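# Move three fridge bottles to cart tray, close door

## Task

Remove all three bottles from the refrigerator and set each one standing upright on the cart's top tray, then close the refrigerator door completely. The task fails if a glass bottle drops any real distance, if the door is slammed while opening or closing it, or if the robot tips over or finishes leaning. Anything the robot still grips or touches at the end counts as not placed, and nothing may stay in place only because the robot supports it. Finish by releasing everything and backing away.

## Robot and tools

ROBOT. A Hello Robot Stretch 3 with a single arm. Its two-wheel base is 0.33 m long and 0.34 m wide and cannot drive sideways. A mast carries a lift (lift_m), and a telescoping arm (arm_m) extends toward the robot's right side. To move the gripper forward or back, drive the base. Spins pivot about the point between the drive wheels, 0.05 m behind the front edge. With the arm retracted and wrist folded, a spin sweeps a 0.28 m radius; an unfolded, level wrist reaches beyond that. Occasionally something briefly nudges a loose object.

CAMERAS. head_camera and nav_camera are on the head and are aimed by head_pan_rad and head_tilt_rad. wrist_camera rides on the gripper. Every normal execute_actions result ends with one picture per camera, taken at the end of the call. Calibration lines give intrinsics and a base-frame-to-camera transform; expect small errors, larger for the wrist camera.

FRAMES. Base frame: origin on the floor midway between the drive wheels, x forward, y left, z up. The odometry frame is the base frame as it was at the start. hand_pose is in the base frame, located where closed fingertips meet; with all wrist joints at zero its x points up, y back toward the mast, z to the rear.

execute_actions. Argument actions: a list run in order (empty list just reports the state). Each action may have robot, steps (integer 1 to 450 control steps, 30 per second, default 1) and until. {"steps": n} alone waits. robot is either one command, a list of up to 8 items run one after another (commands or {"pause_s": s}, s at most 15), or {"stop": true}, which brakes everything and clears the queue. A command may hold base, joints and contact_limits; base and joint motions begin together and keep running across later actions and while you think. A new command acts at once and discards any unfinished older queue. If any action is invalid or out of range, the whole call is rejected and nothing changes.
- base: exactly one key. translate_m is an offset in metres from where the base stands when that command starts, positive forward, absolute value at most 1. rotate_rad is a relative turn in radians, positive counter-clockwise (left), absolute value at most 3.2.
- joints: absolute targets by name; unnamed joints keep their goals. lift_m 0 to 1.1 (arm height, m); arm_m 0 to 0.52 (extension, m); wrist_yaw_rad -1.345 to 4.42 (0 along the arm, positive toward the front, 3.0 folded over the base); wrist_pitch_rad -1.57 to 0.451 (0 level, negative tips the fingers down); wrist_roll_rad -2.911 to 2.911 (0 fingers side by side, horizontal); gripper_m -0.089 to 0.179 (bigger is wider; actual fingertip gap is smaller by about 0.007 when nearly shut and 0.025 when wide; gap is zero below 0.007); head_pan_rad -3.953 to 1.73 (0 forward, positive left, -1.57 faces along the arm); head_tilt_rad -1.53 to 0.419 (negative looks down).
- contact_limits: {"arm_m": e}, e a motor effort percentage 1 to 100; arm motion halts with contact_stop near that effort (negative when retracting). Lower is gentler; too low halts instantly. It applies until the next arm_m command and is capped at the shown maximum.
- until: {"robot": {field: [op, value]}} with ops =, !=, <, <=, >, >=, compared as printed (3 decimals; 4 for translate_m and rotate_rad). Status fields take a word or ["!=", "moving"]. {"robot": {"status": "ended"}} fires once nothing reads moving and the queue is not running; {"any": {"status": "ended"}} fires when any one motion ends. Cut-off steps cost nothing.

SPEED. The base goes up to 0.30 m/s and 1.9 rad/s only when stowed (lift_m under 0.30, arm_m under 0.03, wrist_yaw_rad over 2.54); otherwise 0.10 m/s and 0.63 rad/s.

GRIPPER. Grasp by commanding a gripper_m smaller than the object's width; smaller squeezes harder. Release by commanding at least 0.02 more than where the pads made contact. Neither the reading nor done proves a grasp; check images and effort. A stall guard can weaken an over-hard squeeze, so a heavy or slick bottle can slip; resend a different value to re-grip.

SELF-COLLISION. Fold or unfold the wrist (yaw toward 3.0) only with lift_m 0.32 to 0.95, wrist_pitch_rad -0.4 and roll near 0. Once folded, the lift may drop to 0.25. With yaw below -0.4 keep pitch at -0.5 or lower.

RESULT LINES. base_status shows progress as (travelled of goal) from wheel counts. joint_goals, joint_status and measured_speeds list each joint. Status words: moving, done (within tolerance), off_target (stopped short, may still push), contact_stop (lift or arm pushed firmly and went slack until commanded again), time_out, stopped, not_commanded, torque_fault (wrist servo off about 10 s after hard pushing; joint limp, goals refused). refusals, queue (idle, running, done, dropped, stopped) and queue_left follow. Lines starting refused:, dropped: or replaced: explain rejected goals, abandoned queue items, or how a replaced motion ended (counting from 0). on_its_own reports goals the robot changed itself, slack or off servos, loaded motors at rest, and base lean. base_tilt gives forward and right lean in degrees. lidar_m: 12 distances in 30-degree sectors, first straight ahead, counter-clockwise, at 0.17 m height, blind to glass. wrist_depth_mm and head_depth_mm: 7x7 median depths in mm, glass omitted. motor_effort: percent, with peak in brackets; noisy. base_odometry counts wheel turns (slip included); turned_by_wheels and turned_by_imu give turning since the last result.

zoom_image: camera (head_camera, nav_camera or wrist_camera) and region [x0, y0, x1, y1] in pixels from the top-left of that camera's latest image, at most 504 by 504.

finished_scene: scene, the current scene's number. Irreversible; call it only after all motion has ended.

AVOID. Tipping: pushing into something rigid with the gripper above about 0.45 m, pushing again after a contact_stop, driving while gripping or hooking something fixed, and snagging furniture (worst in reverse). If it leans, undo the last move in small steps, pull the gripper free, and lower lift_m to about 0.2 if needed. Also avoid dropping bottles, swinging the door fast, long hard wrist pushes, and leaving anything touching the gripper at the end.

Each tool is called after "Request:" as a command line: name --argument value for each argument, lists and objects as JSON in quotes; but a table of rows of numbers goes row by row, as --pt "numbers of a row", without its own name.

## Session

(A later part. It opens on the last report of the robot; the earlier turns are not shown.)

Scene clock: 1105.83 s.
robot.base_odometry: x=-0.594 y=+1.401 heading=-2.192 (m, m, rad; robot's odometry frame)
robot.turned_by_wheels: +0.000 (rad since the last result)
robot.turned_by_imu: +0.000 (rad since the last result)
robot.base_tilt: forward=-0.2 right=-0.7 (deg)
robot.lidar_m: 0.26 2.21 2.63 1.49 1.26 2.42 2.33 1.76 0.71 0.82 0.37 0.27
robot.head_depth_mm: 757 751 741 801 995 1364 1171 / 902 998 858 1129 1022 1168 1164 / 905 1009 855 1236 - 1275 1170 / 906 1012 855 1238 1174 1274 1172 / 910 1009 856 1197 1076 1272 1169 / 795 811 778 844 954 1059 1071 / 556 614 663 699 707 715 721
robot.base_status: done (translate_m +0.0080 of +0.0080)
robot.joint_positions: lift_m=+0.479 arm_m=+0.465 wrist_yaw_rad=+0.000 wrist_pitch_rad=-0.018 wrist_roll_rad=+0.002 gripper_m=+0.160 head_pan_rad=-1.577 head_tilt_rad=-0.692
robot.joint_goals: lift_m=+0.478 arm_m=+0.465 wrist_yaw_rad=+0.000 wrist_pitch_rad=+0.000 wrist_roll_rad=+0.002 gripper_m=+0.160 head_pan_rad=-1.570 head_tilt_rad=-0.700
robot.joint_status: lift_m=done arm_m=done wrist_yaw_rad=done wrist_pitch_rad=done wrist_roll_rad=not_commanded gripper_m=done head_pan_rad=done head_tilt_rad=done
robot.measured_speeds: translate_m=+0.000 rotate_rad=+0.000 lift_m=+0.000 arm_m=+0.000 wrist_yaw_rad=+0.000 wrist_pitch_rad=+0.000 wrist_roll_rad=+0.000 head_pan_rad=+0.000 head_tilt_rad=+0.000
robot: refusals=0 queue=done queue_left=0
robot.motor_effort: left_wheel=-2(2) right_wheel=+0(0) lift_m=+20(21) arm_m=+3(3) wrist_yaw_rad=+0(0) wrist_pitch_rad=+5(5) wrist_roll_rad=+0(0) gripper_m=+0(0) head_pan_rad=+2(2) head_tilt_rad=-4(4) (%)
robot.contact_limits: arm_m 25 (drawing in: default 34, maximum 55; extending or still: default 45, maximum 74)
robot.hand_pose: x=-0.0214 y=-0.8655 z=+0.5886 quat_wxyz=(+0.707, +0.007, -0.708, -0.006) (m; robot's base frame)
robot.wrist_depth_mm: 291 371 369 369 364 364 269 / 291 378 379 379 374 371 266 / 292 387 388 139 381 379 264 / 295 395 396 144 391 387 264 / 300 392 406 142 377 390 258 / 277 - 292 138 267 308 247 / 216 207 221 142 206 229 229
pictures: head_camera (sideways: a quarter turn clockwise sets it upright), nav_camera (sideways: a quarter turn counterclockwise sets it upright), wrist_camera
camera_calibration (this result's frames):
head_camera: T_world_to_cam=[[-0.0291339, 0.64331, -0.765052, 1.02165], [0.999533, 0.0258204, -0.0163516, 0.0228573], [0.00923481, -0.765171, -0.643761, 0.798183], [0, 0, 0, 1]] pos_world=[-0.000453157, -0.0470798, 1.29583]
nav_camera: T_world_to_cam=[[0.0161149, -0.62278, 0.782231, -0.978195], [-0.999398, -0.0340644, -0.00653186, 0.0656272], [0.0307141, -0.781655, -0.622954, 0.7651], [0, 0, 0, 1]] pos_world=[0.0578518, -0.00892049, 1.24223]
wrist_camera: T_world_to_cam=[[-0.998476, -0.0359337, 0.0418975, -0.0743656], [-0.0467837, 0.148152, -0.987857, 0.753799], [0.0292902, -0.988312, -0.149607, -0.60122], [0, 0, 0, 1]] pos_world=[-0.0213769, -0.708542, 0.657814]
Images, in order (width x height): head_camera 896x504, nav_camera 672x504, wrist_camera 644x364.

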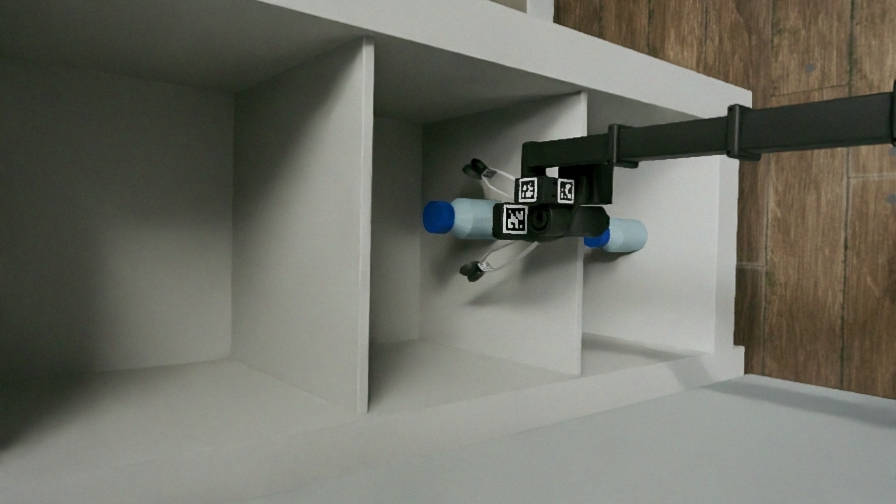

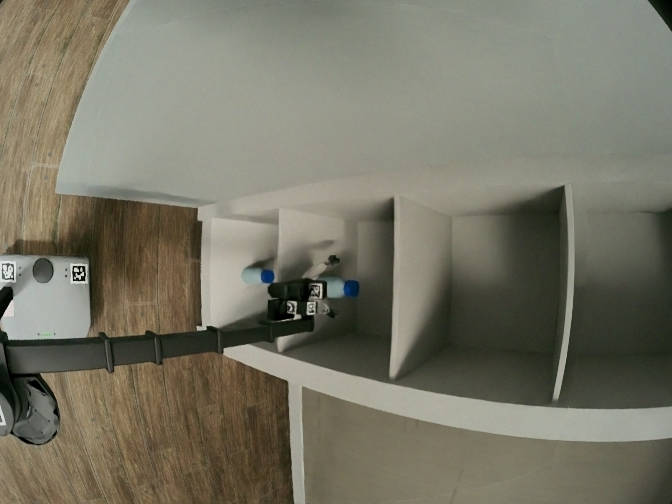

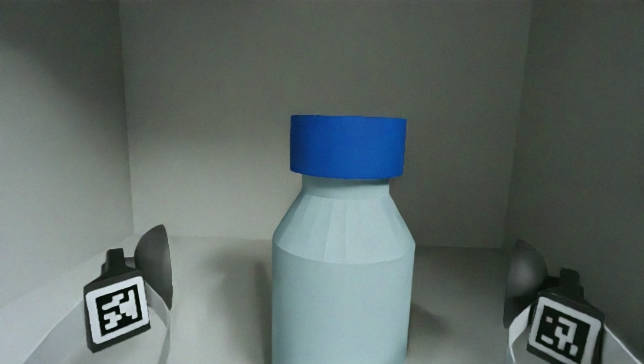

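Request:
execute_actions --actions '[{"robot": {"joints": {"arm_m": 0.471}, "contact_limits": {"arm_m": 25}}, "steps": 100, "until": {"robot": {"status": "ended"}}}, {"robot": {"joints": {"gripper_m": 0.03}}, "steps": 150, "until": {"robot": {"status": "ended"}}}, {"steps": 15}]'

Scene clock: 1118.00 s.
robot.base_odometry: x=-0.594 y=+1.401 heading=-2.193 (m, m, rad; robot's odometry frame)
robot.turned_by_wheels: +0.000 (rad since the last result)
robot.turned_by_imu: +0.000 (rad since the last result)
robot.base_tilt: forward=-0.2 right=-0.7 (deg)
robot.lidar_m: 0.26 2.22 2.63 1.49 1.27 2.42 2.33 1.76 0.70 0.82 0.37 0.27
robot.head_depth_mm: 756 749 742 804 995 1356 1167 / 901 997 859 1131 1019 1172 1177 / 902 1010 854 1232 - 1273 1170 / 907 1009 854 1235 1266 1276 1173 / 908 1008 857 1187 1080 1270 1167 / 797 812 778 847 956 1057 1072 / 557 616 661 700 706 714 722
robot.base_status: done (translate_m +0.0080 of +0.0080)
robot.joint_positions: lift_m=+0.479 arm_m=+0.471 wrist_yaw_rad=-0.005 wrist_pitch_rad=-0.018 wrist_roll_rad=+0.002 gripper_m=+0.031 head_pan_rad=-1.577 head_tilt_rad=-0.692
robot.joint_goals: lift_m=+0.478 arm_m=+0.471 wrist_yaw_rad=+0.000 wrist_pitch_rad=+0.000 wrist_roll_rad=+0.002 gripper_m=+0.030 head_pan_rad=-1.570 head_tilt_rad=-0.700
robot.joint_status: lift_m=done arm_m=done wrist_yaw_rad=done wrist_pitch_rad=done wrist_roll_rad=not_commanded gripper_m=done head_pan_rad=done head_tilt_rad=done
robot.measured_speeds: translate_m=+0.000 rotate_rad=+0.000 lift_m=+0.000 arm_m=+0.000 wrist_yaw_rad=+0.000 wrist_pitch_rad=+0.000 wrist_roll_rad=+0.000 head_pan_rad=+0.000 head_tilt_rad=+0.000
robot: refusals=0 queue=done queue_left=0
robot.motor_effort: left_wheel=-4(3) right_wheel=+3(3) lift_m=+20(20) arm_m=+2(5) wrist_yaw_rad=+3(3) wrist_pitch_rad=+6(5) wrist_roll_rad=+0(0) gripper_m=-16(89) head_pan_rad=+2(3) head_tilt_rad=-4(3) (%)
robot.contact_limits: arm_m 25 (drawing in: default 34, maximum 55; extending or still: default 45, maximum 74)
robot.hand_pose: x=-0.0227 y=-0.8716 z=+0.5885 quat_wxyz=(+0.707, +0.005, -0.708, -0.008) (m; robot's base frame)
robot.wrist_depth_mm: 296 363 368 361 361 354 264 / 294 371 378 377 370 365 264 / 298 383 384 131 376 374 261 / 299 393 394 138 384 383 258 / 305 384 402 135 394 385 258 / 277 286 150 130 134 310 256 / 215 217 209 134 148 230 231
pictures: head_camera (sideways: a quarter turn clockwise sets it upright), nav_camera (sideways: a quarter turn counterclockwise sets it upright), wrist_camera
camera_calibration (this result's frames):
head_camera: T_world_to_cam=[[-0.029134, 0.643309, -0.765052, 1.02165], [0.999533, 0.0258205, -0.0163516, 0.0228573], [0.0092349, -0.765171, -0.643761, 0.798183], [0, 0, 0, 1]] pos_world=[-0.000453151, -0.0470798, 1.29583]
nav_camera: T_world_to_cam=[[0.016115, -0.62278, 0.782231, -0.978196], [-0.999398, -0.0340645, -0.00653185, 0.0656272], [0.0307142, -0.781655, -0.622954, 0.7651], [0, 0, 0, 1]] pos_world=[0.0578518, -0.00892049, 1.24223]
wrist_camera: T_world_to_cam=[[-0.99865, -0.0307293, 0.041887, -0.071376], [-0.0460098, 0.148773, -0.9878, 0.755061], [0.0241227, -0.988394, -0.149986, -0.607144], [0, 0, 0, 1]] pos_world=[-0.0218934, -0.714623, 0.657776]
Images, in order (width x height): head_camera 896x504, nav_camera 672x504, wrist_camera 644x364.

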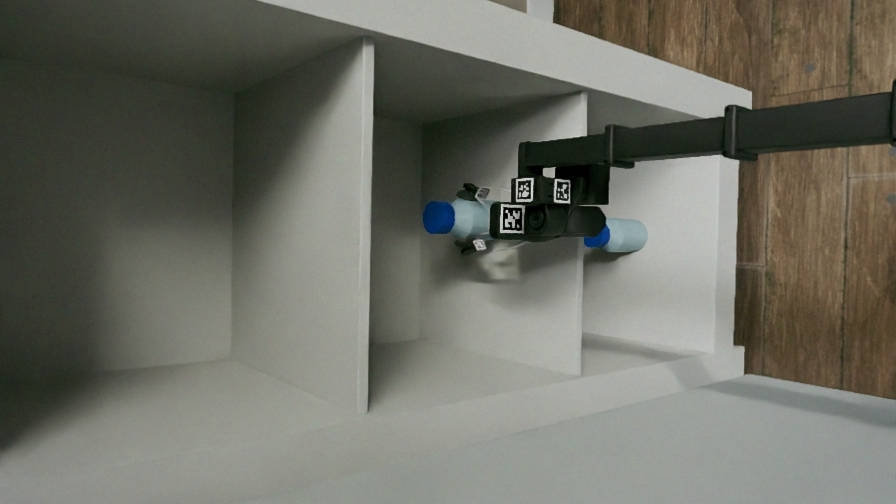

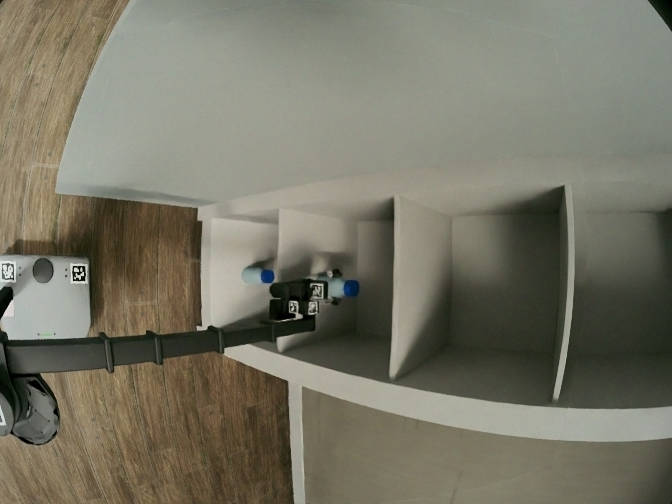

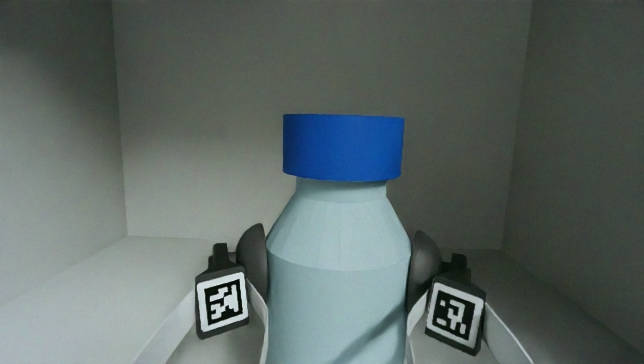

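Request:
execute_actions --actions '[{"robot": {"joints": {"lift_m": 0.515}}, "steps": 100, "until": {"robot": {"lift_m_status": ["!=", "moving"]}}}, {"steps": 10}]'

Scene clock: 1125.63 s.
robot.base_odometry: x=-0.594 y=+1.401 heading=-2.192 (m, m, rad; robot's odometry frame)
robot.turned_by_wheels: +0.000 (rad since the last result)
robot.turned_by_imu: +0.000 (rad since the last result)
robot.base_tilt: forward=-0.2 right=-0.7 (deg)
robot.lidar_m: 0.26 2.22 2.63 1.50 1.26 2.42 2.34 1.76 0.71 0.82 0.37 0.27
robot.head_depth_mm: 755 751 742 800 991 1364 1169 / 902 999 857 1123 1012 1147 - / 901 1012 857 1259 1413 1273 1172 / 907 1009 857 1232 1265 1276 1175 / 907 1010 855 1192 1081 1268 1164 / 797 814 776 843 952 1055 1073 / 559 615 663 700 706 714 721
robot.base_status: done (translate_m +0.0080 of +0.0080)
robot.joint_positions: lift_m=+0.514 arm_m=+0.471 wrist_yaw_rad=-0.002 wrist_pitch_rad=-0.052 wrist_roll_rad=+0.002 gripper_m=+0.031 head_pan_rad=-1.577 head_tilt_rad=-0.692
robot.joint_goals: lift_m=+0.515 arm_m=+0.471 wrist_yaw_rad=+0.000 wrist_pitch_rad=+0.000 wrist_roll_rad=+0.002 gripper_m=+0.030 head_pan_rad=-1.570 head_tilt_rad=-0.700
robot.joint_status: lift_m=done arm_m=done wrist_yaw_rad=done wrist_pitch_rad=done wrist_roll_rad=not_commanded gripper_m=done head_pan_rad=done head_tilt_rad=done
robot.measured_speeds: translate_m=+0.000 rotate_rad=+0.000 lift_m=+0.000 arm_m=+0.000 wrist_yaw_rad=+0.000 wrist_pitch_rad=+0.000 wrist_roll_rad=+0.000 head_pan_rad=+0.000 head_tilt_rad=+0.000
robot: refusals=0 queue=done queue_left=0
robot.motor_effort: left_wheel=-2(4) right_wheel=+1(3) lift_m=+55(57) arm_m=+2(2) wrist_yaw_rad=+1(3) wrist_pitch_rad=+15(16) wrist_roll_rad=+0(0) gripper_m=-15(16) head_pan_rad=+2(3) head_tilt_rad=-4(4) (%)
robot.contact_limits: arm_m 25 (drawing in: default 34, maximum 55; extending or still: default 45, maximum 74)
robot.hand_pose: x=-0.0219 y=-0.8705 z=+0.6157 quat_wxyz=(+0.706, +0.018, -0.707, -0.019) (m; robot's base frame)
robot.wrist_depth_mm: 292 363 360 355 353 352 266 / 294 374 369 365 369 362 263 / 295 383 382 130 375 374 264 / 297 395 394 138 385 387 261 / 299 401 402 135 394 395 261 / 293 331 147 130 135 341 257 / 252 255 248 133 149 268 247
pictures: head_camera (sideways: a quarter turn clockwise sets it upright), nav_camera (sideways: a quarter turn counterclockwise sets it upright), wrist_camera
camera_calibration (this result's frames):
head_camera: T_world_to_cam=[[-0.0291341, 0.64331, -0.765052, 1.02165], [0.999533, 0.0258207, -0.0163516, 0.0228573], [0.00923509, -0.765171, -0.643761, 0.798183], [0, 0, 0, 1]] pos_world=[-0.00045314, -0.0470798, 1.29583]
nav_camera: T_world_to_cam=[[0.0161151, -0.62278, 0.782231, -0.978195], [-0.999398, -0.0340647, -0.00653186, 0.0656272], [0.0307144, -0.781655, -0.622954, 0.7651], [0, 0, 0, 1]] pos_world=[0.0578518, -0.00892047, 1.24223]
wrist_camera: T_world_to_cam=[[-0.998555, -0.03513, 0.0406624, -0.0747813], [-0.0463936, 0.181786, -0.982243, 0.807056], [0.0271144, -0.98271, -0.183153, -0.576561], [0, 0, 0, 1]] pos_world=[-0.021598, -0.715931, 0.690167]
Images, in order (width x height): head_camera 896x504, nav_camera 672x504, wrist_camera 644x364.

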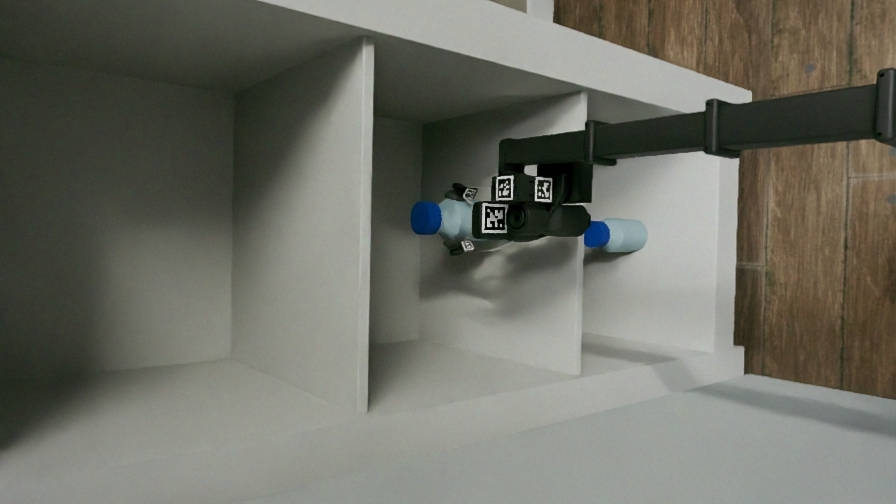

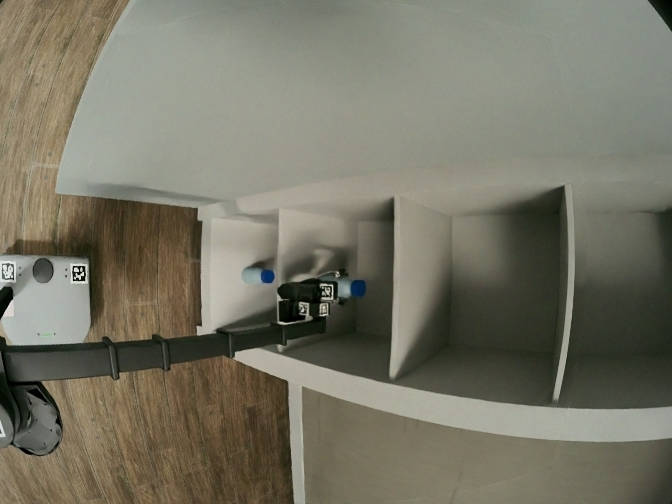

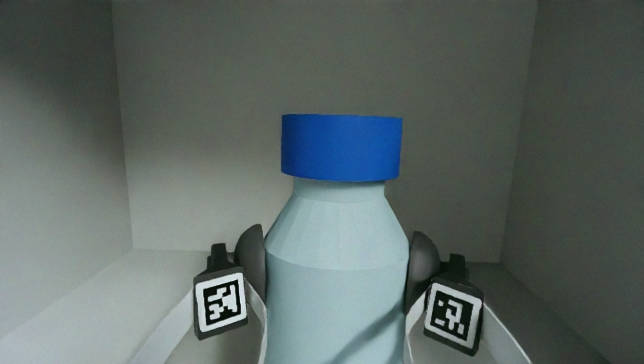

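Request:
execute_actions --actions '[{"robot": {"joints": {"arm_m": 0.0}}, "steps": 300, "until": {"robot": {"arm_m_status": ["!=", "moving"]}}}, {"robot": {"base": {"translate_m": -0.043}, "joints": {"lift_m": 0.93}}, "steps": 100, "until": {"robot": {"base_status": ["!=", "moving"]}}}, {"robot": [{"base": {"rotate_rad": -1.571}}, {"base": {"translate_m": -1.0}}, {"base": {"translate_m": -0.35}}], "steps": 120, "until": {"robot": {"queue_left": ["<=", 1], "lift_m_status": ["!=", "moving"]}}}]'

Scene clock: 1175.43 s.
robot.base_odometry: x=-0.569 y=+1.436 heading=+2.520 (m, m, rad; robot's odometry frame)
robot.turned_by_wheels: -1.571 (rad since the last result)
robot.turned_by_imu: -1.599 (rad since the last result)
robot.base_tilt: forward=-0.2 right=-0.7 (deg)
robot.lidar_m: 0.71 0.43 0.31 0.30 2.57 2.63 1.39 1.09 2.38 2.29 1.77 0.70
robot.head_depth_mm: 1917 2149 2413 2046 1773 - - / 1916 2168 2416 2133 1685 - - / 1913 2168 2318 408 - - - / 1921 2178 2394 1843 1646 1366 1169 / 1927 2176 2440 2046 1645 1373 1172 / 1941 2183 2418 2064 1634 1362 1174 / 1951 2181 2438 2052 1634 1363 1168
robot.base_status: done (rotate_rad -1.5709 of -1.5710)
robot.joint_positions: lift_m=+0.929 arm_m=+0.001 wrist_yaw_rad=-0.001 wrist_pitch_rad=-0.053 wrist_roll_rad=+0.002 gripper_m=+0.031 head_pan_rad=-1.577 head_tilt_rad=-0.692
robot.joint_goals: lift_m=+0.930 arm_m=+0.000 wrist_yaw_rad=+0.000 wrist_pitch_rad=+0.000 wrist_roll_rad=+0.002 gripper_m=+0.030 head_pan_rad=-1.570 head_tilt_rad=-0.700
robot.joint_status: lift_m=done arm_m=done wrist_yaw_rad=done wrist_pitch_rad=done wrist_roll_rad=not_commanded gripper_m=done head_pan_rad=done head_tilt_rad=done
robot.measured_speeds: translate_m=+0.000 rotate_rad=+0.000 lift_m=+0.000 arm_m=+0.000 wrist_yaw_rad=+0.000 wrist_pitch_rad=+0.000 wrist_roll_rad=+0.000 head_pan_rad=+0.000 head_tilt_rad=+0.000
robot: refusals=0 queue=running queue_left=1
robot.motor_effort: left_wheel=+2(7) right_wheel=-2(6) lift_m=+56(57) arm_m=-4(7) wrist_yaw_rad=+0(1) wrist_pitch_rad=+16(15) wrist_roll_rad=+0(0) gripper_m=-15(15) head_pan_rad=+3(3) head_tilt_rad=-4(4) (%)
robot.hand_pose: x=-0.0216 y=-0.4003 z=+1.0303 quat_wxyz=(+0.706, +0.019, -0.707, -0.019) (m; robot's base frame)
robot.wrist_depth_mm: - - - - - - - / - - - - - - - / - - - 131 - - - / - - - 138 - - - / - - - 135 - - - / - - 147 130 135 - - / - - - 134 148 - -
pictures: head_camera (sideways: a quarter turn clockwise sets it upright), nav_camera (sideways: a quarter turn counterclockwise sets it upright), wrist_camera
camera_calibration (this result's frames):
head_camera: T_world_to_cam=[[-0.0291437, 0.643348, -0.765019, 1.0216], [0.999532, 0.0258368, -0.0163499, 0.0228552], [0.00924696, -0.765138, -0.643801, 0.798234], [0, 0, 0, 1]] pos_world=[-0.00045242, -0.0470796, 1.29582]
nav_camera: T_world_to_cam=[[0.0161244, -0.62282, 0.782199, -0.978154], [-0.999398, -0.0340796, -0.00653391, 0.0656298], [0.0307265, -0.781623, -0.622994, 0.765152], [0, 0, 0, 1]] pos_world=[0.057852, -0.00891662, 1.24223]
wrist_camera: T_world_to_cam=[[-0.998509, -0.0364712, 0.0406102, -0.0752787], [-0.0466275, 0.183146, -0.981979, 1.12913], [0.0283763, -0.982409, -0.184574, -0.0369532], [0, 0, 0, 1]] pos_world=[-0.0214693, -0.245845, 1.10502]
Images, in order (width x height): head_camera 896x504, nav_camera 672x504, wrist_camera 644x364.

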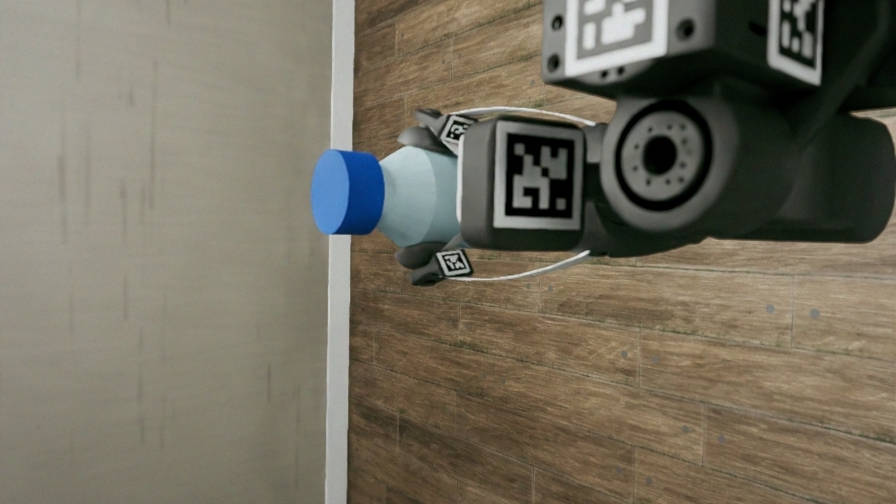

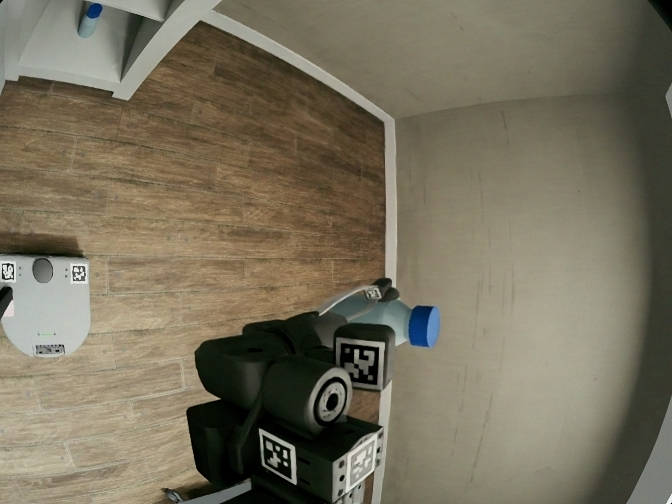

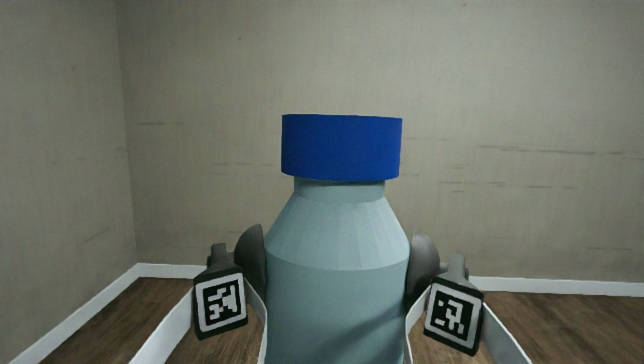

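Request:
execute_actions --actions '[{"steps": 450, "until": {"robot": {"status": "ended"}}}, {"robot": {"joints": {"arm_m": 0.32, "head_pan_rad": -1.75, "head_tilt_rad": -0.6}}, "steps": 200, "until": {"robot": {"status": "ended"}}}]'

Scene clock: 1194.37 s.
robot.base_odometry: x=+0.529 y=+0.649 heading=+2.520 (m, m, rad; robot's odometry frame)
robot.turned_by_wheels: +0.000 (rad since the last result)
robot.turned_by_imu: -0.002 (rad since the last result)
robot.base_tilt: forward=-0.2 right=-0.7 (deg)
robot.lidar_m: 1.41 2.67 2.57 2.01 1.70 1.25 1.20 1.23 0.36 0.35 0.38 2.69
robot.head_depth_mm: 2039 2230 2442 2339 - - 693 / 2004 2221 2468 - 670 547 756 / 1983 2162 2369 861 692 544 773 / 1942 2165 - 843 689 541 771 / 1916 2103 696 855 692 536 772 / 1889 2099 2337 823 687 533 771 / 1868 2056 2308 823 685 530 771
robot.base_status: done (translate_m -0.3500 of -0.3500)
robot.joint_positions: lift_m=+0.929 arm_m=+0.320 wrist_yaw_rad=-0.001 wrist_pitch_rad=-0.053 wrist_roll_rad=+0.002 gripper_m=+0.031 head_pan_rad=-1.743 head_tilt_rad=-0.606
robot.joint_goals: lift_m=+0.930 arm_m=+0.320 wrist_yaw_rad=+0.000 wrist_pitch_rad=+0.000 wrist_roll_rad=+0.002 gripper_m=+0.030 head_pan_rad=-1.750 head_tilt_rad=-0.600
robot.joint_status: lift_m=done arm_m=done wrist_yaw_rad=done wrist_pitch_rad=done wrist_roll_rad=not_commanded gripper_m=done head_pan_rad=done head_tilt_rad=done
robot.measured_speeds: translate_m=+0.000 rotate_rad=+0.000 lift_m=+0.000 arm_m=+0.000 wrist_yaw_rad=+0.000 wrist_pitch_rad=+0.000 wrist_roll_rad=+0.000 head_pan_rad=+0.000 head_tilt_rad=+0.000
robot: refusals=0 queue=done queue_left=0
robot.motor_effort: left_wheel=+2(3) right_wheel=-2(4) lift_m=+56(56) arm_m=+3(4) wrist_yaw_rad=+0(0) wrist_pitch_rad=+16(16) wrist_roll_rad=+0(0) gripper_m=-15(15) head_pan_rad=-3(18) head_tilt_rad=+2(10) (%)
robot.hand_pose: x=-0.0216 y=-0.7193 z=+1.0303 quat_wxyz=(+0.706, +0.019, -0.707, -0.019) (m; robot's base frame)
robot.wrist_depth_mm: - - - - - - - / - - - - - - - / - - - 131 - - - / - - - 138 - - - / - - - 135 - - - / - - 147 130 135 - - / - - - 134 149 - -
pictures: head_camera (sideways: a quarter turn clockwise sets it upright), nav_camera (sideways: a quarter turn counterclockwise sets it upright), wrist_camera
camera_calibration (this result's frames):
head_camera: T_world_to_cam=[[0.0661499, 0.572715, -0.817081, 1.08889], [0.989764, -0.14144, -0.0190094, 0.0263791], [-0.126455, -0.80746, -0.576209, 0.711133], [0, 0, 0, 1]] pos_world=[-0.00821265, -0.0456816, 1.29998]
nav_camera: T_world_to_cam=[[-0.0753536, -0.548945, 0.832455, -1.04311], [-0.991325, 0.131396, -0.00308822, 0.0610952], [-0.107686, -0.825466, -0.554084, 0.676349], [0, 0, 0, 1]] pos_world=[0.0547961, -0.0223364, 1.24329]
wrist_camera: T_world_to_cam=[[-0.998509, -0.0364723, 0.0406104, -0.0869162], [-0.0466278, 0.183146, -0.981979, 1.18757], [0.0283774, -0.982409, -0.184574, -0.35041], [0, 0, 0, 1]] pos_world=[-0.0214692, -0.564915, 1.10502]
Images, in order (width x height): head_camera 896x504, nav_camera 672x504, wrist_camera 644x364.

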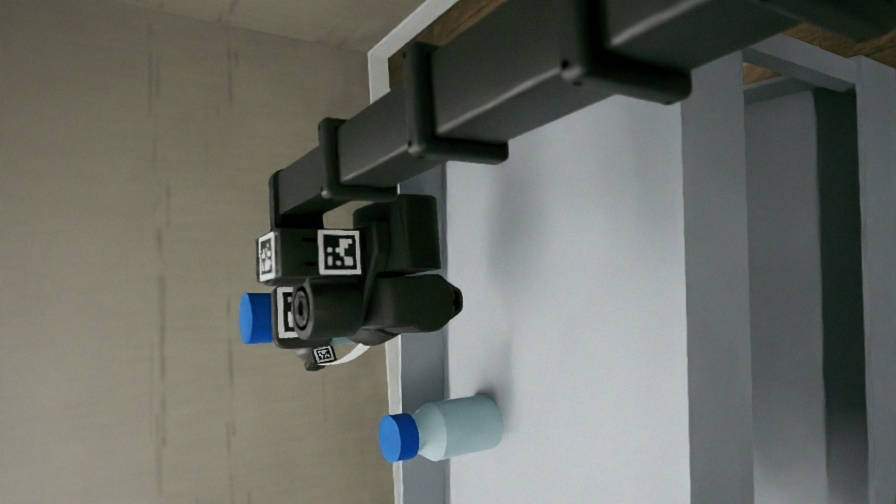

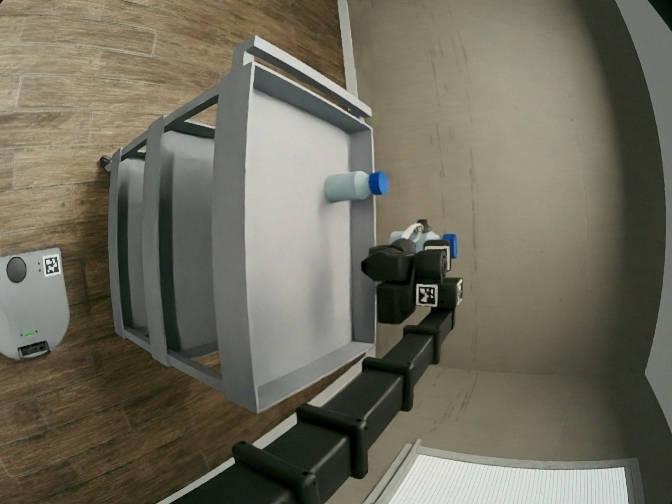

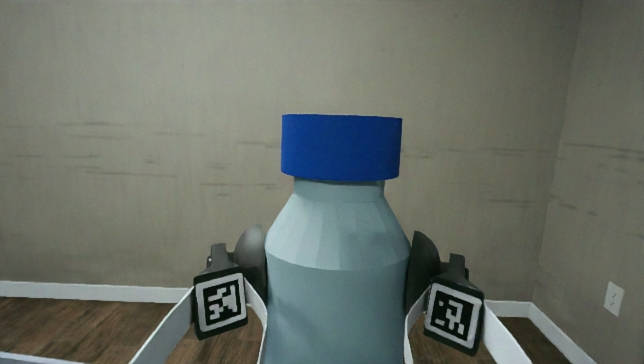

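Request:
execute_actions --actions '[{"robot": {"joints": {"lift_m": 0.775, "wrist_pitch_rad": 0.035}}, "steps": 200, "until": {"robot": {"lift_m_status": ["!=", "moving"]}}}, {"steps": 10}]'

Scene clock: 1209.80 s.
robot.base_odometry: x=+0.529 y=+0.649 heading=+2.520 (m, m, rad; robot's odometry frame)
robot.turned_by_wheels: +0.000 (rad since the last result)
robot.turned_by_imu: +0.000 (rad since the last result)
robot.base_tilt: forward=-0.2 right=-0.6 (deg)
robot.lidar_m: 1.41 2.67 2.57 2.01 1.69 1.24 1.19 1.23 0.36 0.35 0.38 2.69
robot.head_depth_mm: 2040 2248 2435 2284 669 546 1216 / 2014 2218 2496 864 706 - - / 1988 2203 2467 897 - 543 773 / 1929 2160 2435 897 646 540 772 / 1908 2124 2357 825 667 537 773 / 1897 2086 2321 824 689 535 772 / 1877 2076 2301 822 690 529 770
robot.base_status: done (translate_m -0.3500 of -0.3500)
robot.joint_positions: lift_m=+0.775 arm_m=+0.320 wrist_yaw_rad=-0.001 wrist_pitch_rad=-0.024 wrist_roll_rad=+0.002 gripper_m=+0.031 head_pan_rad=-1.743 head_tilt_rad=-0.606
robot.joint_goals: lift_m=+0.775 arm_m=+0.320 wrist_yaw_rad=+0.000 wrist_pitch_rad=+0.035 wrist_roll_rad=+0.002 gripper_m=+0.030 head_pan_rad=-1.750 head_tilt_rad=-0.600
robot.joint_status: lift_m=done arm_m=done wrist_yaw_rad=done wrist_pitch_rad=off_target wrist_roll_rad=not_commanded gripper_m=done head_pan_rad=done head_tilt_rad=done
robot.measured_speeds: translate_m=+0.000 rotate_rad=+0.000 lift_m=+0.000 arm_m=+0.000 wrist_yaw_rad=+0.000 wrist_pitch_rad=+0.000 wrist_roll_rad=+0.000 head_pan_rad=+0.000 head_tilt_rad=+0.000
robot: refusals=0 queue=dropped queue_left=0
robot.motor_effort: left_wheel=+2(2) right_wheel=-2(2) lift_m=+23(55) arm_m=+3(3) wrist_yaw_rad=+0(0) wrist_pitch_rad=+17(18) wrist_roll_rad=+0(0) gripper_m=-15(15) head_pan_rad=-2(3) head_tilt_rad=+2(2) (%)
robot.hand_pose: x=-0.0216 y=-0.7203 z=+0.8840 quat_wxyz=(+0.707, +0.008, -0.708, -0.009) (m; robot's base frame)
robot.wrist_depth_mm: - - - - - - - / - - - - - - - / - - - 131 - - - / 156 - - 138 - - - / 157 276 - 136 - - - / 152 277 147 130 135 238 231 / 154 190 234 134 148 242 234
pictures: head_camera (sideways: a quarter turn clockwise sets it upright), nav_camera (sideways: a quarter turn counterclockwise sets it upright), wrist_camera
camera_calibration (this result's frames):
head_camera: T_world_to_cam=[[0.0661498, 0.572715, -0.817081, 1.08889], [0.989764, -0.14144, -0.0190094, 0.0263791], [-0.126455, -0.80746, -0.576209, 0.711133], [0, 0, 0, 1]] pos_world=[-0.00821264, -0.0456816, 1.29998]
nav_camera: T_world_to_cam=[[-0.0753535, -0.548945, 0.832455, -1.04311], [-0.991325, 0.131396, -0.00308822, 0.0610952], [-0.107686, -0.825466, -0.554084, 0.676349], [0, 0, 0, 1]] pos_world=[0.0547961, -0.0223364, 1.24329]
wrist_camera: T_world_to_cam=[[-0.998508, -0.035279, 0.0416881, -0.081099], [-0.0466482, 0.154026, -0.986965, 1.02752], [0.0283981, -0.987437, -0.155442, -0.407776], [0, 0, 0, 1]] pos_world=[-0.0214662, -0.563779, 0.954118]
Images, in order (width x height): head_camera 896x504, nav_camera 672x504, wrist_camera 644x364.

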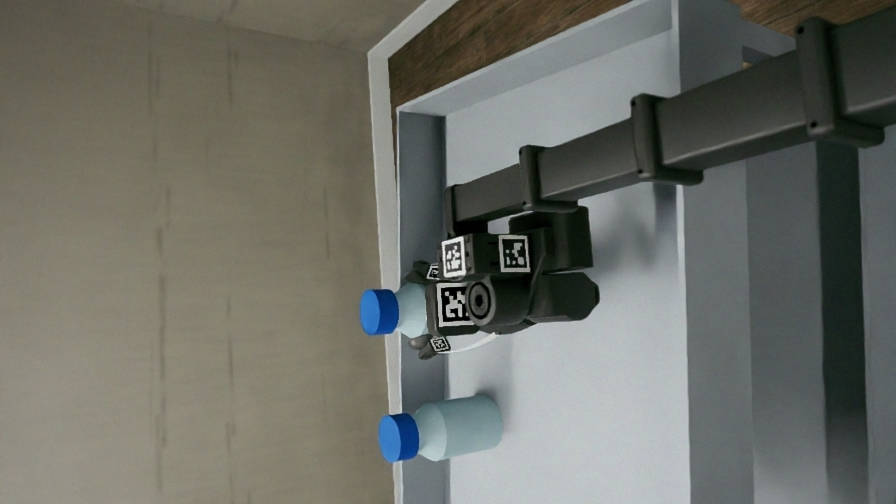

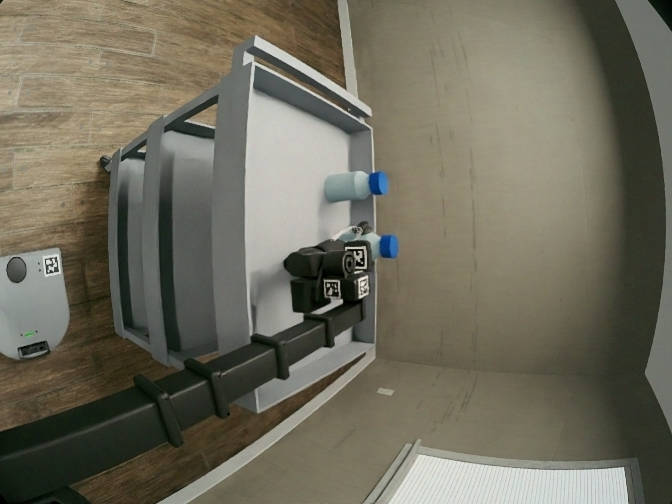

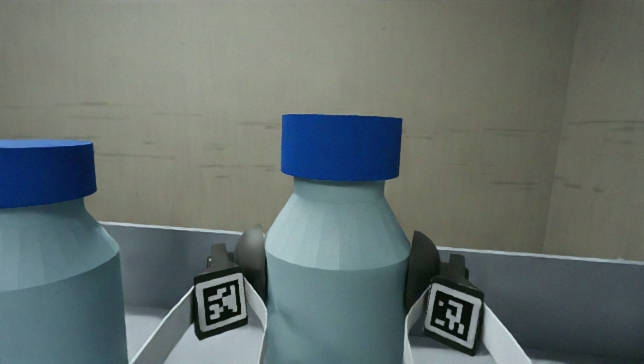

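Request:
execute_actions --actions '[{"robot": {"joints": {"lift_m": 0.758}}, "steps": 100, "until": {"robot": {"lift_m_status": ["!=", "moving"]}}}, {"steps": 8}]'

Scene clock: 1218.30 s.
robot.base_odometry: x=+0.529 y=+0.649 heading=+2.520 (m, m, rad; robot's odometry frame)
robot.turned_by_wheels: +0.000 (rad since the last result)
robot.turned_by_imu: +0.000 (rad since the last result)
robot.base_tilt: forward=-0.2 right=-0.7 (deg)
robot.lidar_m: 1.41 2.66 2.57 2.01 1.69 1.24 1.19 1.23 0.36 0.35 0.38 2.70
robot.head_depth_mm: 2021 2228 2456 2316 670 550 1192 / 1998 2234 2499 862 693 542 - / 1988 2195 2477 896 - 543 775 / 1951 2165 2418 898 649 540 771 / 1925 2116 2356 784 667 536 773 / 1893 2089 2355 823 688 533 775 / 1866 2061 2294 824 690 530 771
robot.base_status: done (translate_m -0.3500 of -0.3500)
robot.joint_positions: lift_m=+0.758 arm_m=+0.320 wrist_yaw_rad=-0.001 wrist_pitch_rad=-0.021 wrist_roll_rad=+0.002 gripper_m=+0.031 head_pan_rad=-1.743 head_tilt_rad=-0.606
robot.joint_goals: lift_m=+0.758 arm_m=+0.320 wrist_yaw_rad=+0.000 wrist_pitch_rad=+0.035 wrist_roll_rad=+0.002 gripper_m=+0.030 head_pan_rad=-1.750 head_tilt_rad=-0.600
robot.joint_status: lift_m=done arm_m=done wrist_yaw_rad=done wrist_pitch_rad=off_target wrist_roll_rad=not_commanded gripper_m=done head_pan_rad=done head_tilt_rad=done
robot.measured_speeds: translate_m=+0.000 rotate_rad=+0.000 lift_m=+0.000 arm_m=+0.000 wrist_yaw_rad=+0.000 wrist_pitch_rad=+0.000 wrist_roll_rad=+0.000 head_pan_rad=+0.000 head_tilt_rad=+0.000
robot: refusals=0 queue=done queue_left=0
robot.motor_effort: left_wheel=+2(2) right_wheel=-2(2) lift_m=+22(24) arm_m=+3(3) wrist_yaw_rad=+0(1) wrist_pitch_rad=+16(17) wrist_roll_rad=+0(0) gripper_m=-15(15) head_pan_rad=-3(3) head_tilt_rad=+2(2) (%)
robot.hand_pose: x=-0.0216 y=-0.7204 z=+0.8678 quat_wxyz=(+0.707, +0.007, -0.708, -0.008) (m; robot's base frame)
robot.wrist_depth_mm: - - - - - - - / - - - - - - - / 154 - - 131 - - - / 156 - - 138 - - - / 150 268 263 135 240 238 - / 150 272 147 130 135 238 231 / 153 190 210 133 149 231 231
pictures: head_camera (sideways: a quarter turn clockwise sets it upright), nav_camera (sideways: a quarter turn counterclockwise sets it upright), wrist_camera
camera_calibration (this result's frames):
head_camera: T_world_to_cam=[[0.0661491, 0.57271, -0.817085, 1.0889], [0.989764, -0.141441, -0.0190096, 0.0263793], [-0.126456, -0.807464, -0.576204, 0.711127], [0, 0, 0, 1]] pos_world=[-0.00821266, -0.0456817, 1.29998]
nav_camera: T_world_to_cam=[[-0.0753527, -0.54894, 0.832458, -1.04312], [-0.991325, 0.131396, -0.00308797, 0.0610949], [-0.107686, -0.82547, -0.554079, 0.676342], [0, 0, 0, 1]] pos_world=[0.0547961, -0.0223368, 1.24329]
wrist_camera: T_world_to_cam=[[-0.998508, -0.0351478, 0.0418017, -0.0804327], [-0.0466502, 0.150893, -0.987449, 1.00975], [0.0283991, -0.987925, -0.152307, -0.413454], [0, 0, 0, 1]] pos_world=[-0.021466, -0.563652, 0.937464]
Images, in order (width x height): head_camera 896x504, nav_camera 672x504, wrist_camera 644x364.

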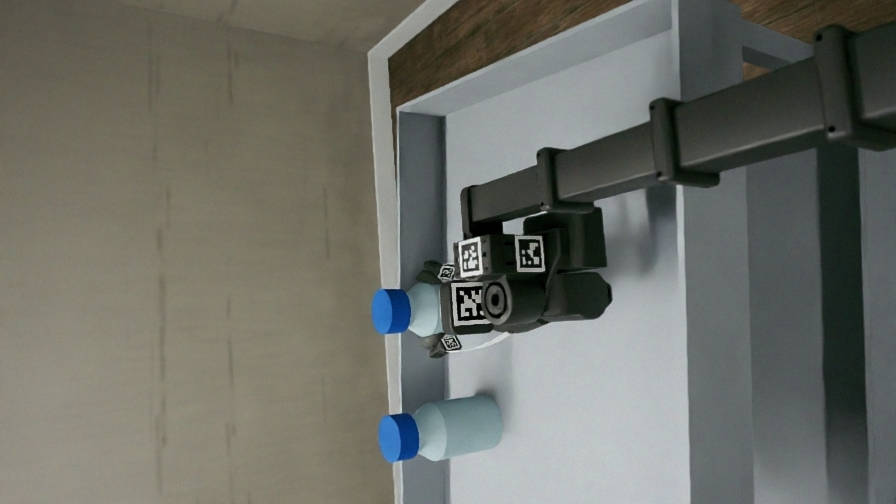

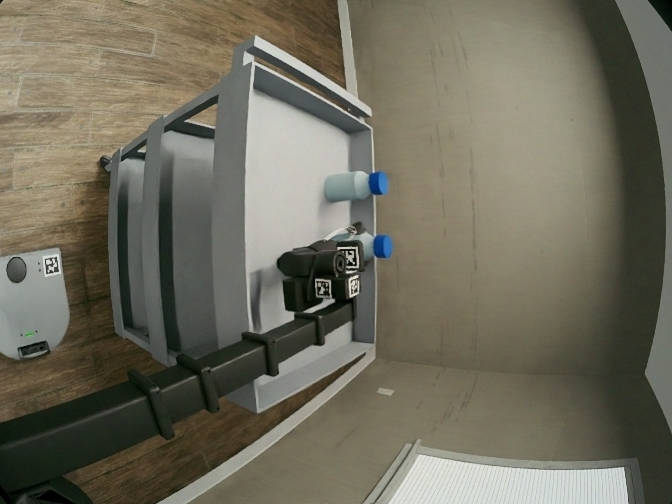

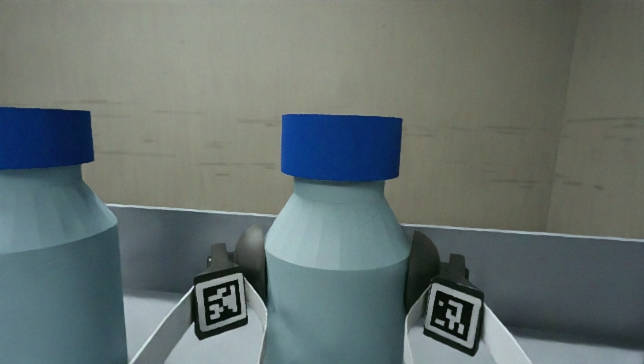

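Request:
execute_actions --actions '[{"robot": {"joints": {"lift_m": 0.752}}, "steps": 100, "until": {"robot": {"lift_m_status": ["!=", "moving"]}}}, {"steps": 8}]'

Scene clock: 1232.80 s.
robot.base_odometry: x=+0.529 y=+0.649 heading=+2.520 (m, m, rad; robot's odometry frame)
robot.turned_by_wheels: +0.000 (rad since the last result)
robot.turned_by_imu: +0.000 (rad since the last result)
robot.base_tilt: forward=-0.2 right=-0.7 (deg)
robot.lidar_m: 1.41 2.67 2.57 2.01 1.69 1.25 1.20 1.24 0.36 0.35 0.38 2.68
robot.head_depth_mm: 2032 2244 2456 2291 670 551 1187 / 2005 2230 2533 863 693 594 - / 1977 2194 2481 898 - 545 775 / 1953 2158 2427 898 647 541 775 / 1915 2131 2363 783 669 537 772 / 1898 2092 2334 824 690 535 774 / 1869 2067 2306 822 688 532 771
robot.base_status: done (translate_m -0.3500 of -0.3500)
robot.joint_positions: lift_m=+0.753 arm_m=+0.320 wrist_yaw_rad=-0.001 wrist_pitch_rad=-0.002 wrist_roll_rad=+0.002 gripper_m=+0.031 head_pan_rad=-1.743 head_tilt_rad=-0.606
robot.joint_goals: lift_m=+0.752 arm_m=+0.320 wrist_yaw_rad=+0.000 wrist_pitch_rad=+0.035 wrist_roll_rad=+0.002 gripper_m=+0.030 head_pan_rad=-1.750 head_tilt_rad=-0.600
robot.joint_status: lift_m=done arm_m=done wrist_yaw_rad=done wrist_pitch_rad=off_target wrist_roll_rad=not_commanded gripper_m=done head_pan_rad=done head_tilt_rad=done
robot.measured_speeds: translate_m=+0.000 rotate_rad=+0.000 lift_m=+0.000 arm_m=+0.000 wrist_yaw_rad=+0.000 wrist_pitch_rad=+0.000 wrist_roll_rad=+0.000 head_pan_rad=+0.000 head_tilt_rad=+0.000
robot: refusals=0 queue=done queue_left=0
robot.motor_effort: left_wheel=+2(2) right_wheel=-2(2) lift_m=+20(23) arm_m=+3(2) wrist_yaw_rad=+0(0) wrist_pitch_rad=+11(16) wrist_roll_rad=+0(0) gripper_m=-15(15) head_pan_rad=-3(3) head_tilt_rad=+2(2) (%)
robot.hand_pose: x=-0.0216 y=-0.7209 z=+0.8667 quat_wxyz=(+0.707, +0.001, -0.708, -0.001) (m; robot's base frame)
robot.wrist_depth_mm: - - - - - - - / - - - - - - - / 152 - - 131 - - - / 155 - - 137 - - - / 151 268 264 135 238 238 - / 151 271 147 130 135 237 229 / 152 197 210 133 149 232 231
pictures: head_camera (sideways: a quarter turn clockwise sets it upright), nav_camera (sideways: a quarter turn counterclockwise sets it upright), wrist_camera
camera_calibration (this result's frames):
head_camera: T_world_to_cam=[[0.066149, 0.57271, -0.817085, 1.0889], [0.989764, -0.14144, -0.0190096, 0.0263793], [-0.126456, -0.807464, -0.576204, 0.711126], [0, 0, 0, 1]] pos_world=[-0.00821265, -0.0456817, 1.29998]
nav_camera: T_world_to_cam=[[-0.0753526, -0.54894, 0.832458, -1.04312], [-0.991325, 0.131396, -0.00308796, 0.0610949], [-0.107686, -0.82547, -0.554079, 0.676342], [0, 0, 0, 1]] pos_world=[0.0547961, -0.0223368, 1.24329]
wrist_camera: T_world_to_cam=[[-0.998507, -0.0343696, 0.0424585, -0.0804084], [-0.0466619, 0.132528, -0.99008, 0.997702], [0.0284017, -0.990583, -0.133934, -0.431969], [0, 0, 0, 1]] pos_world=[-0.0214651, -0.562888, 0.933364]
Images, in order (width x height): head_camera 896x504, nav_camera 672x504, wrist_camera 644x364.

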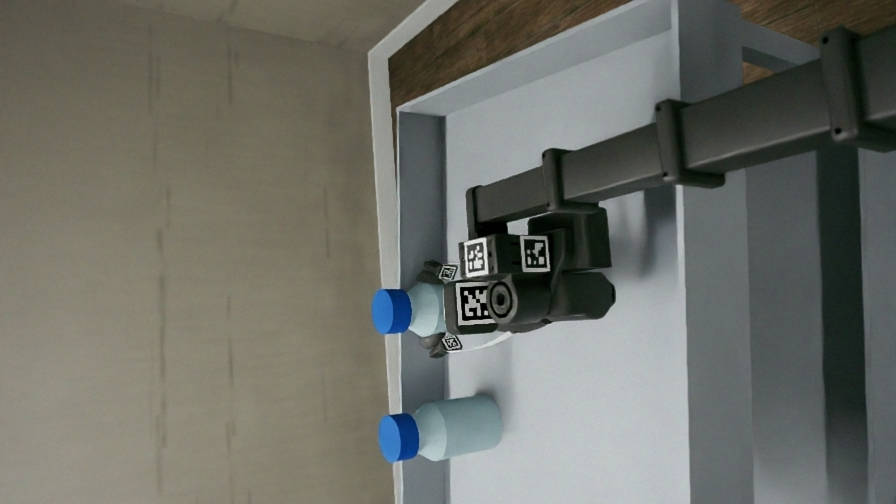

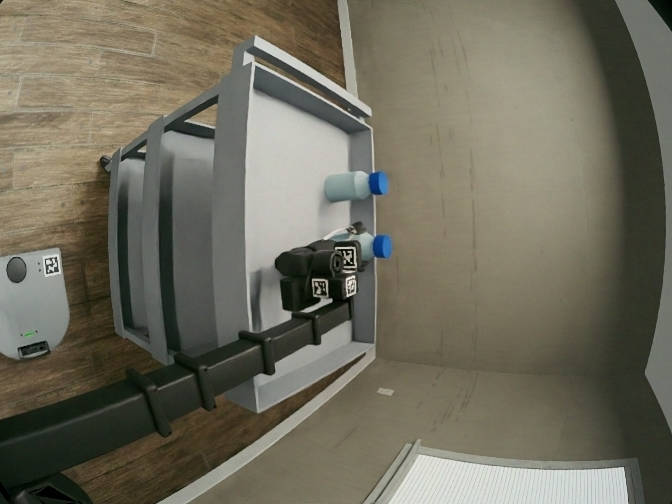

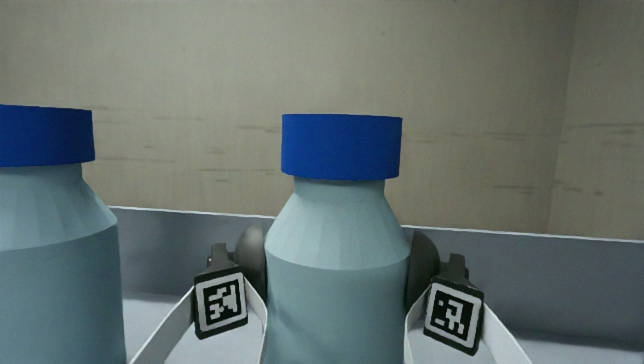

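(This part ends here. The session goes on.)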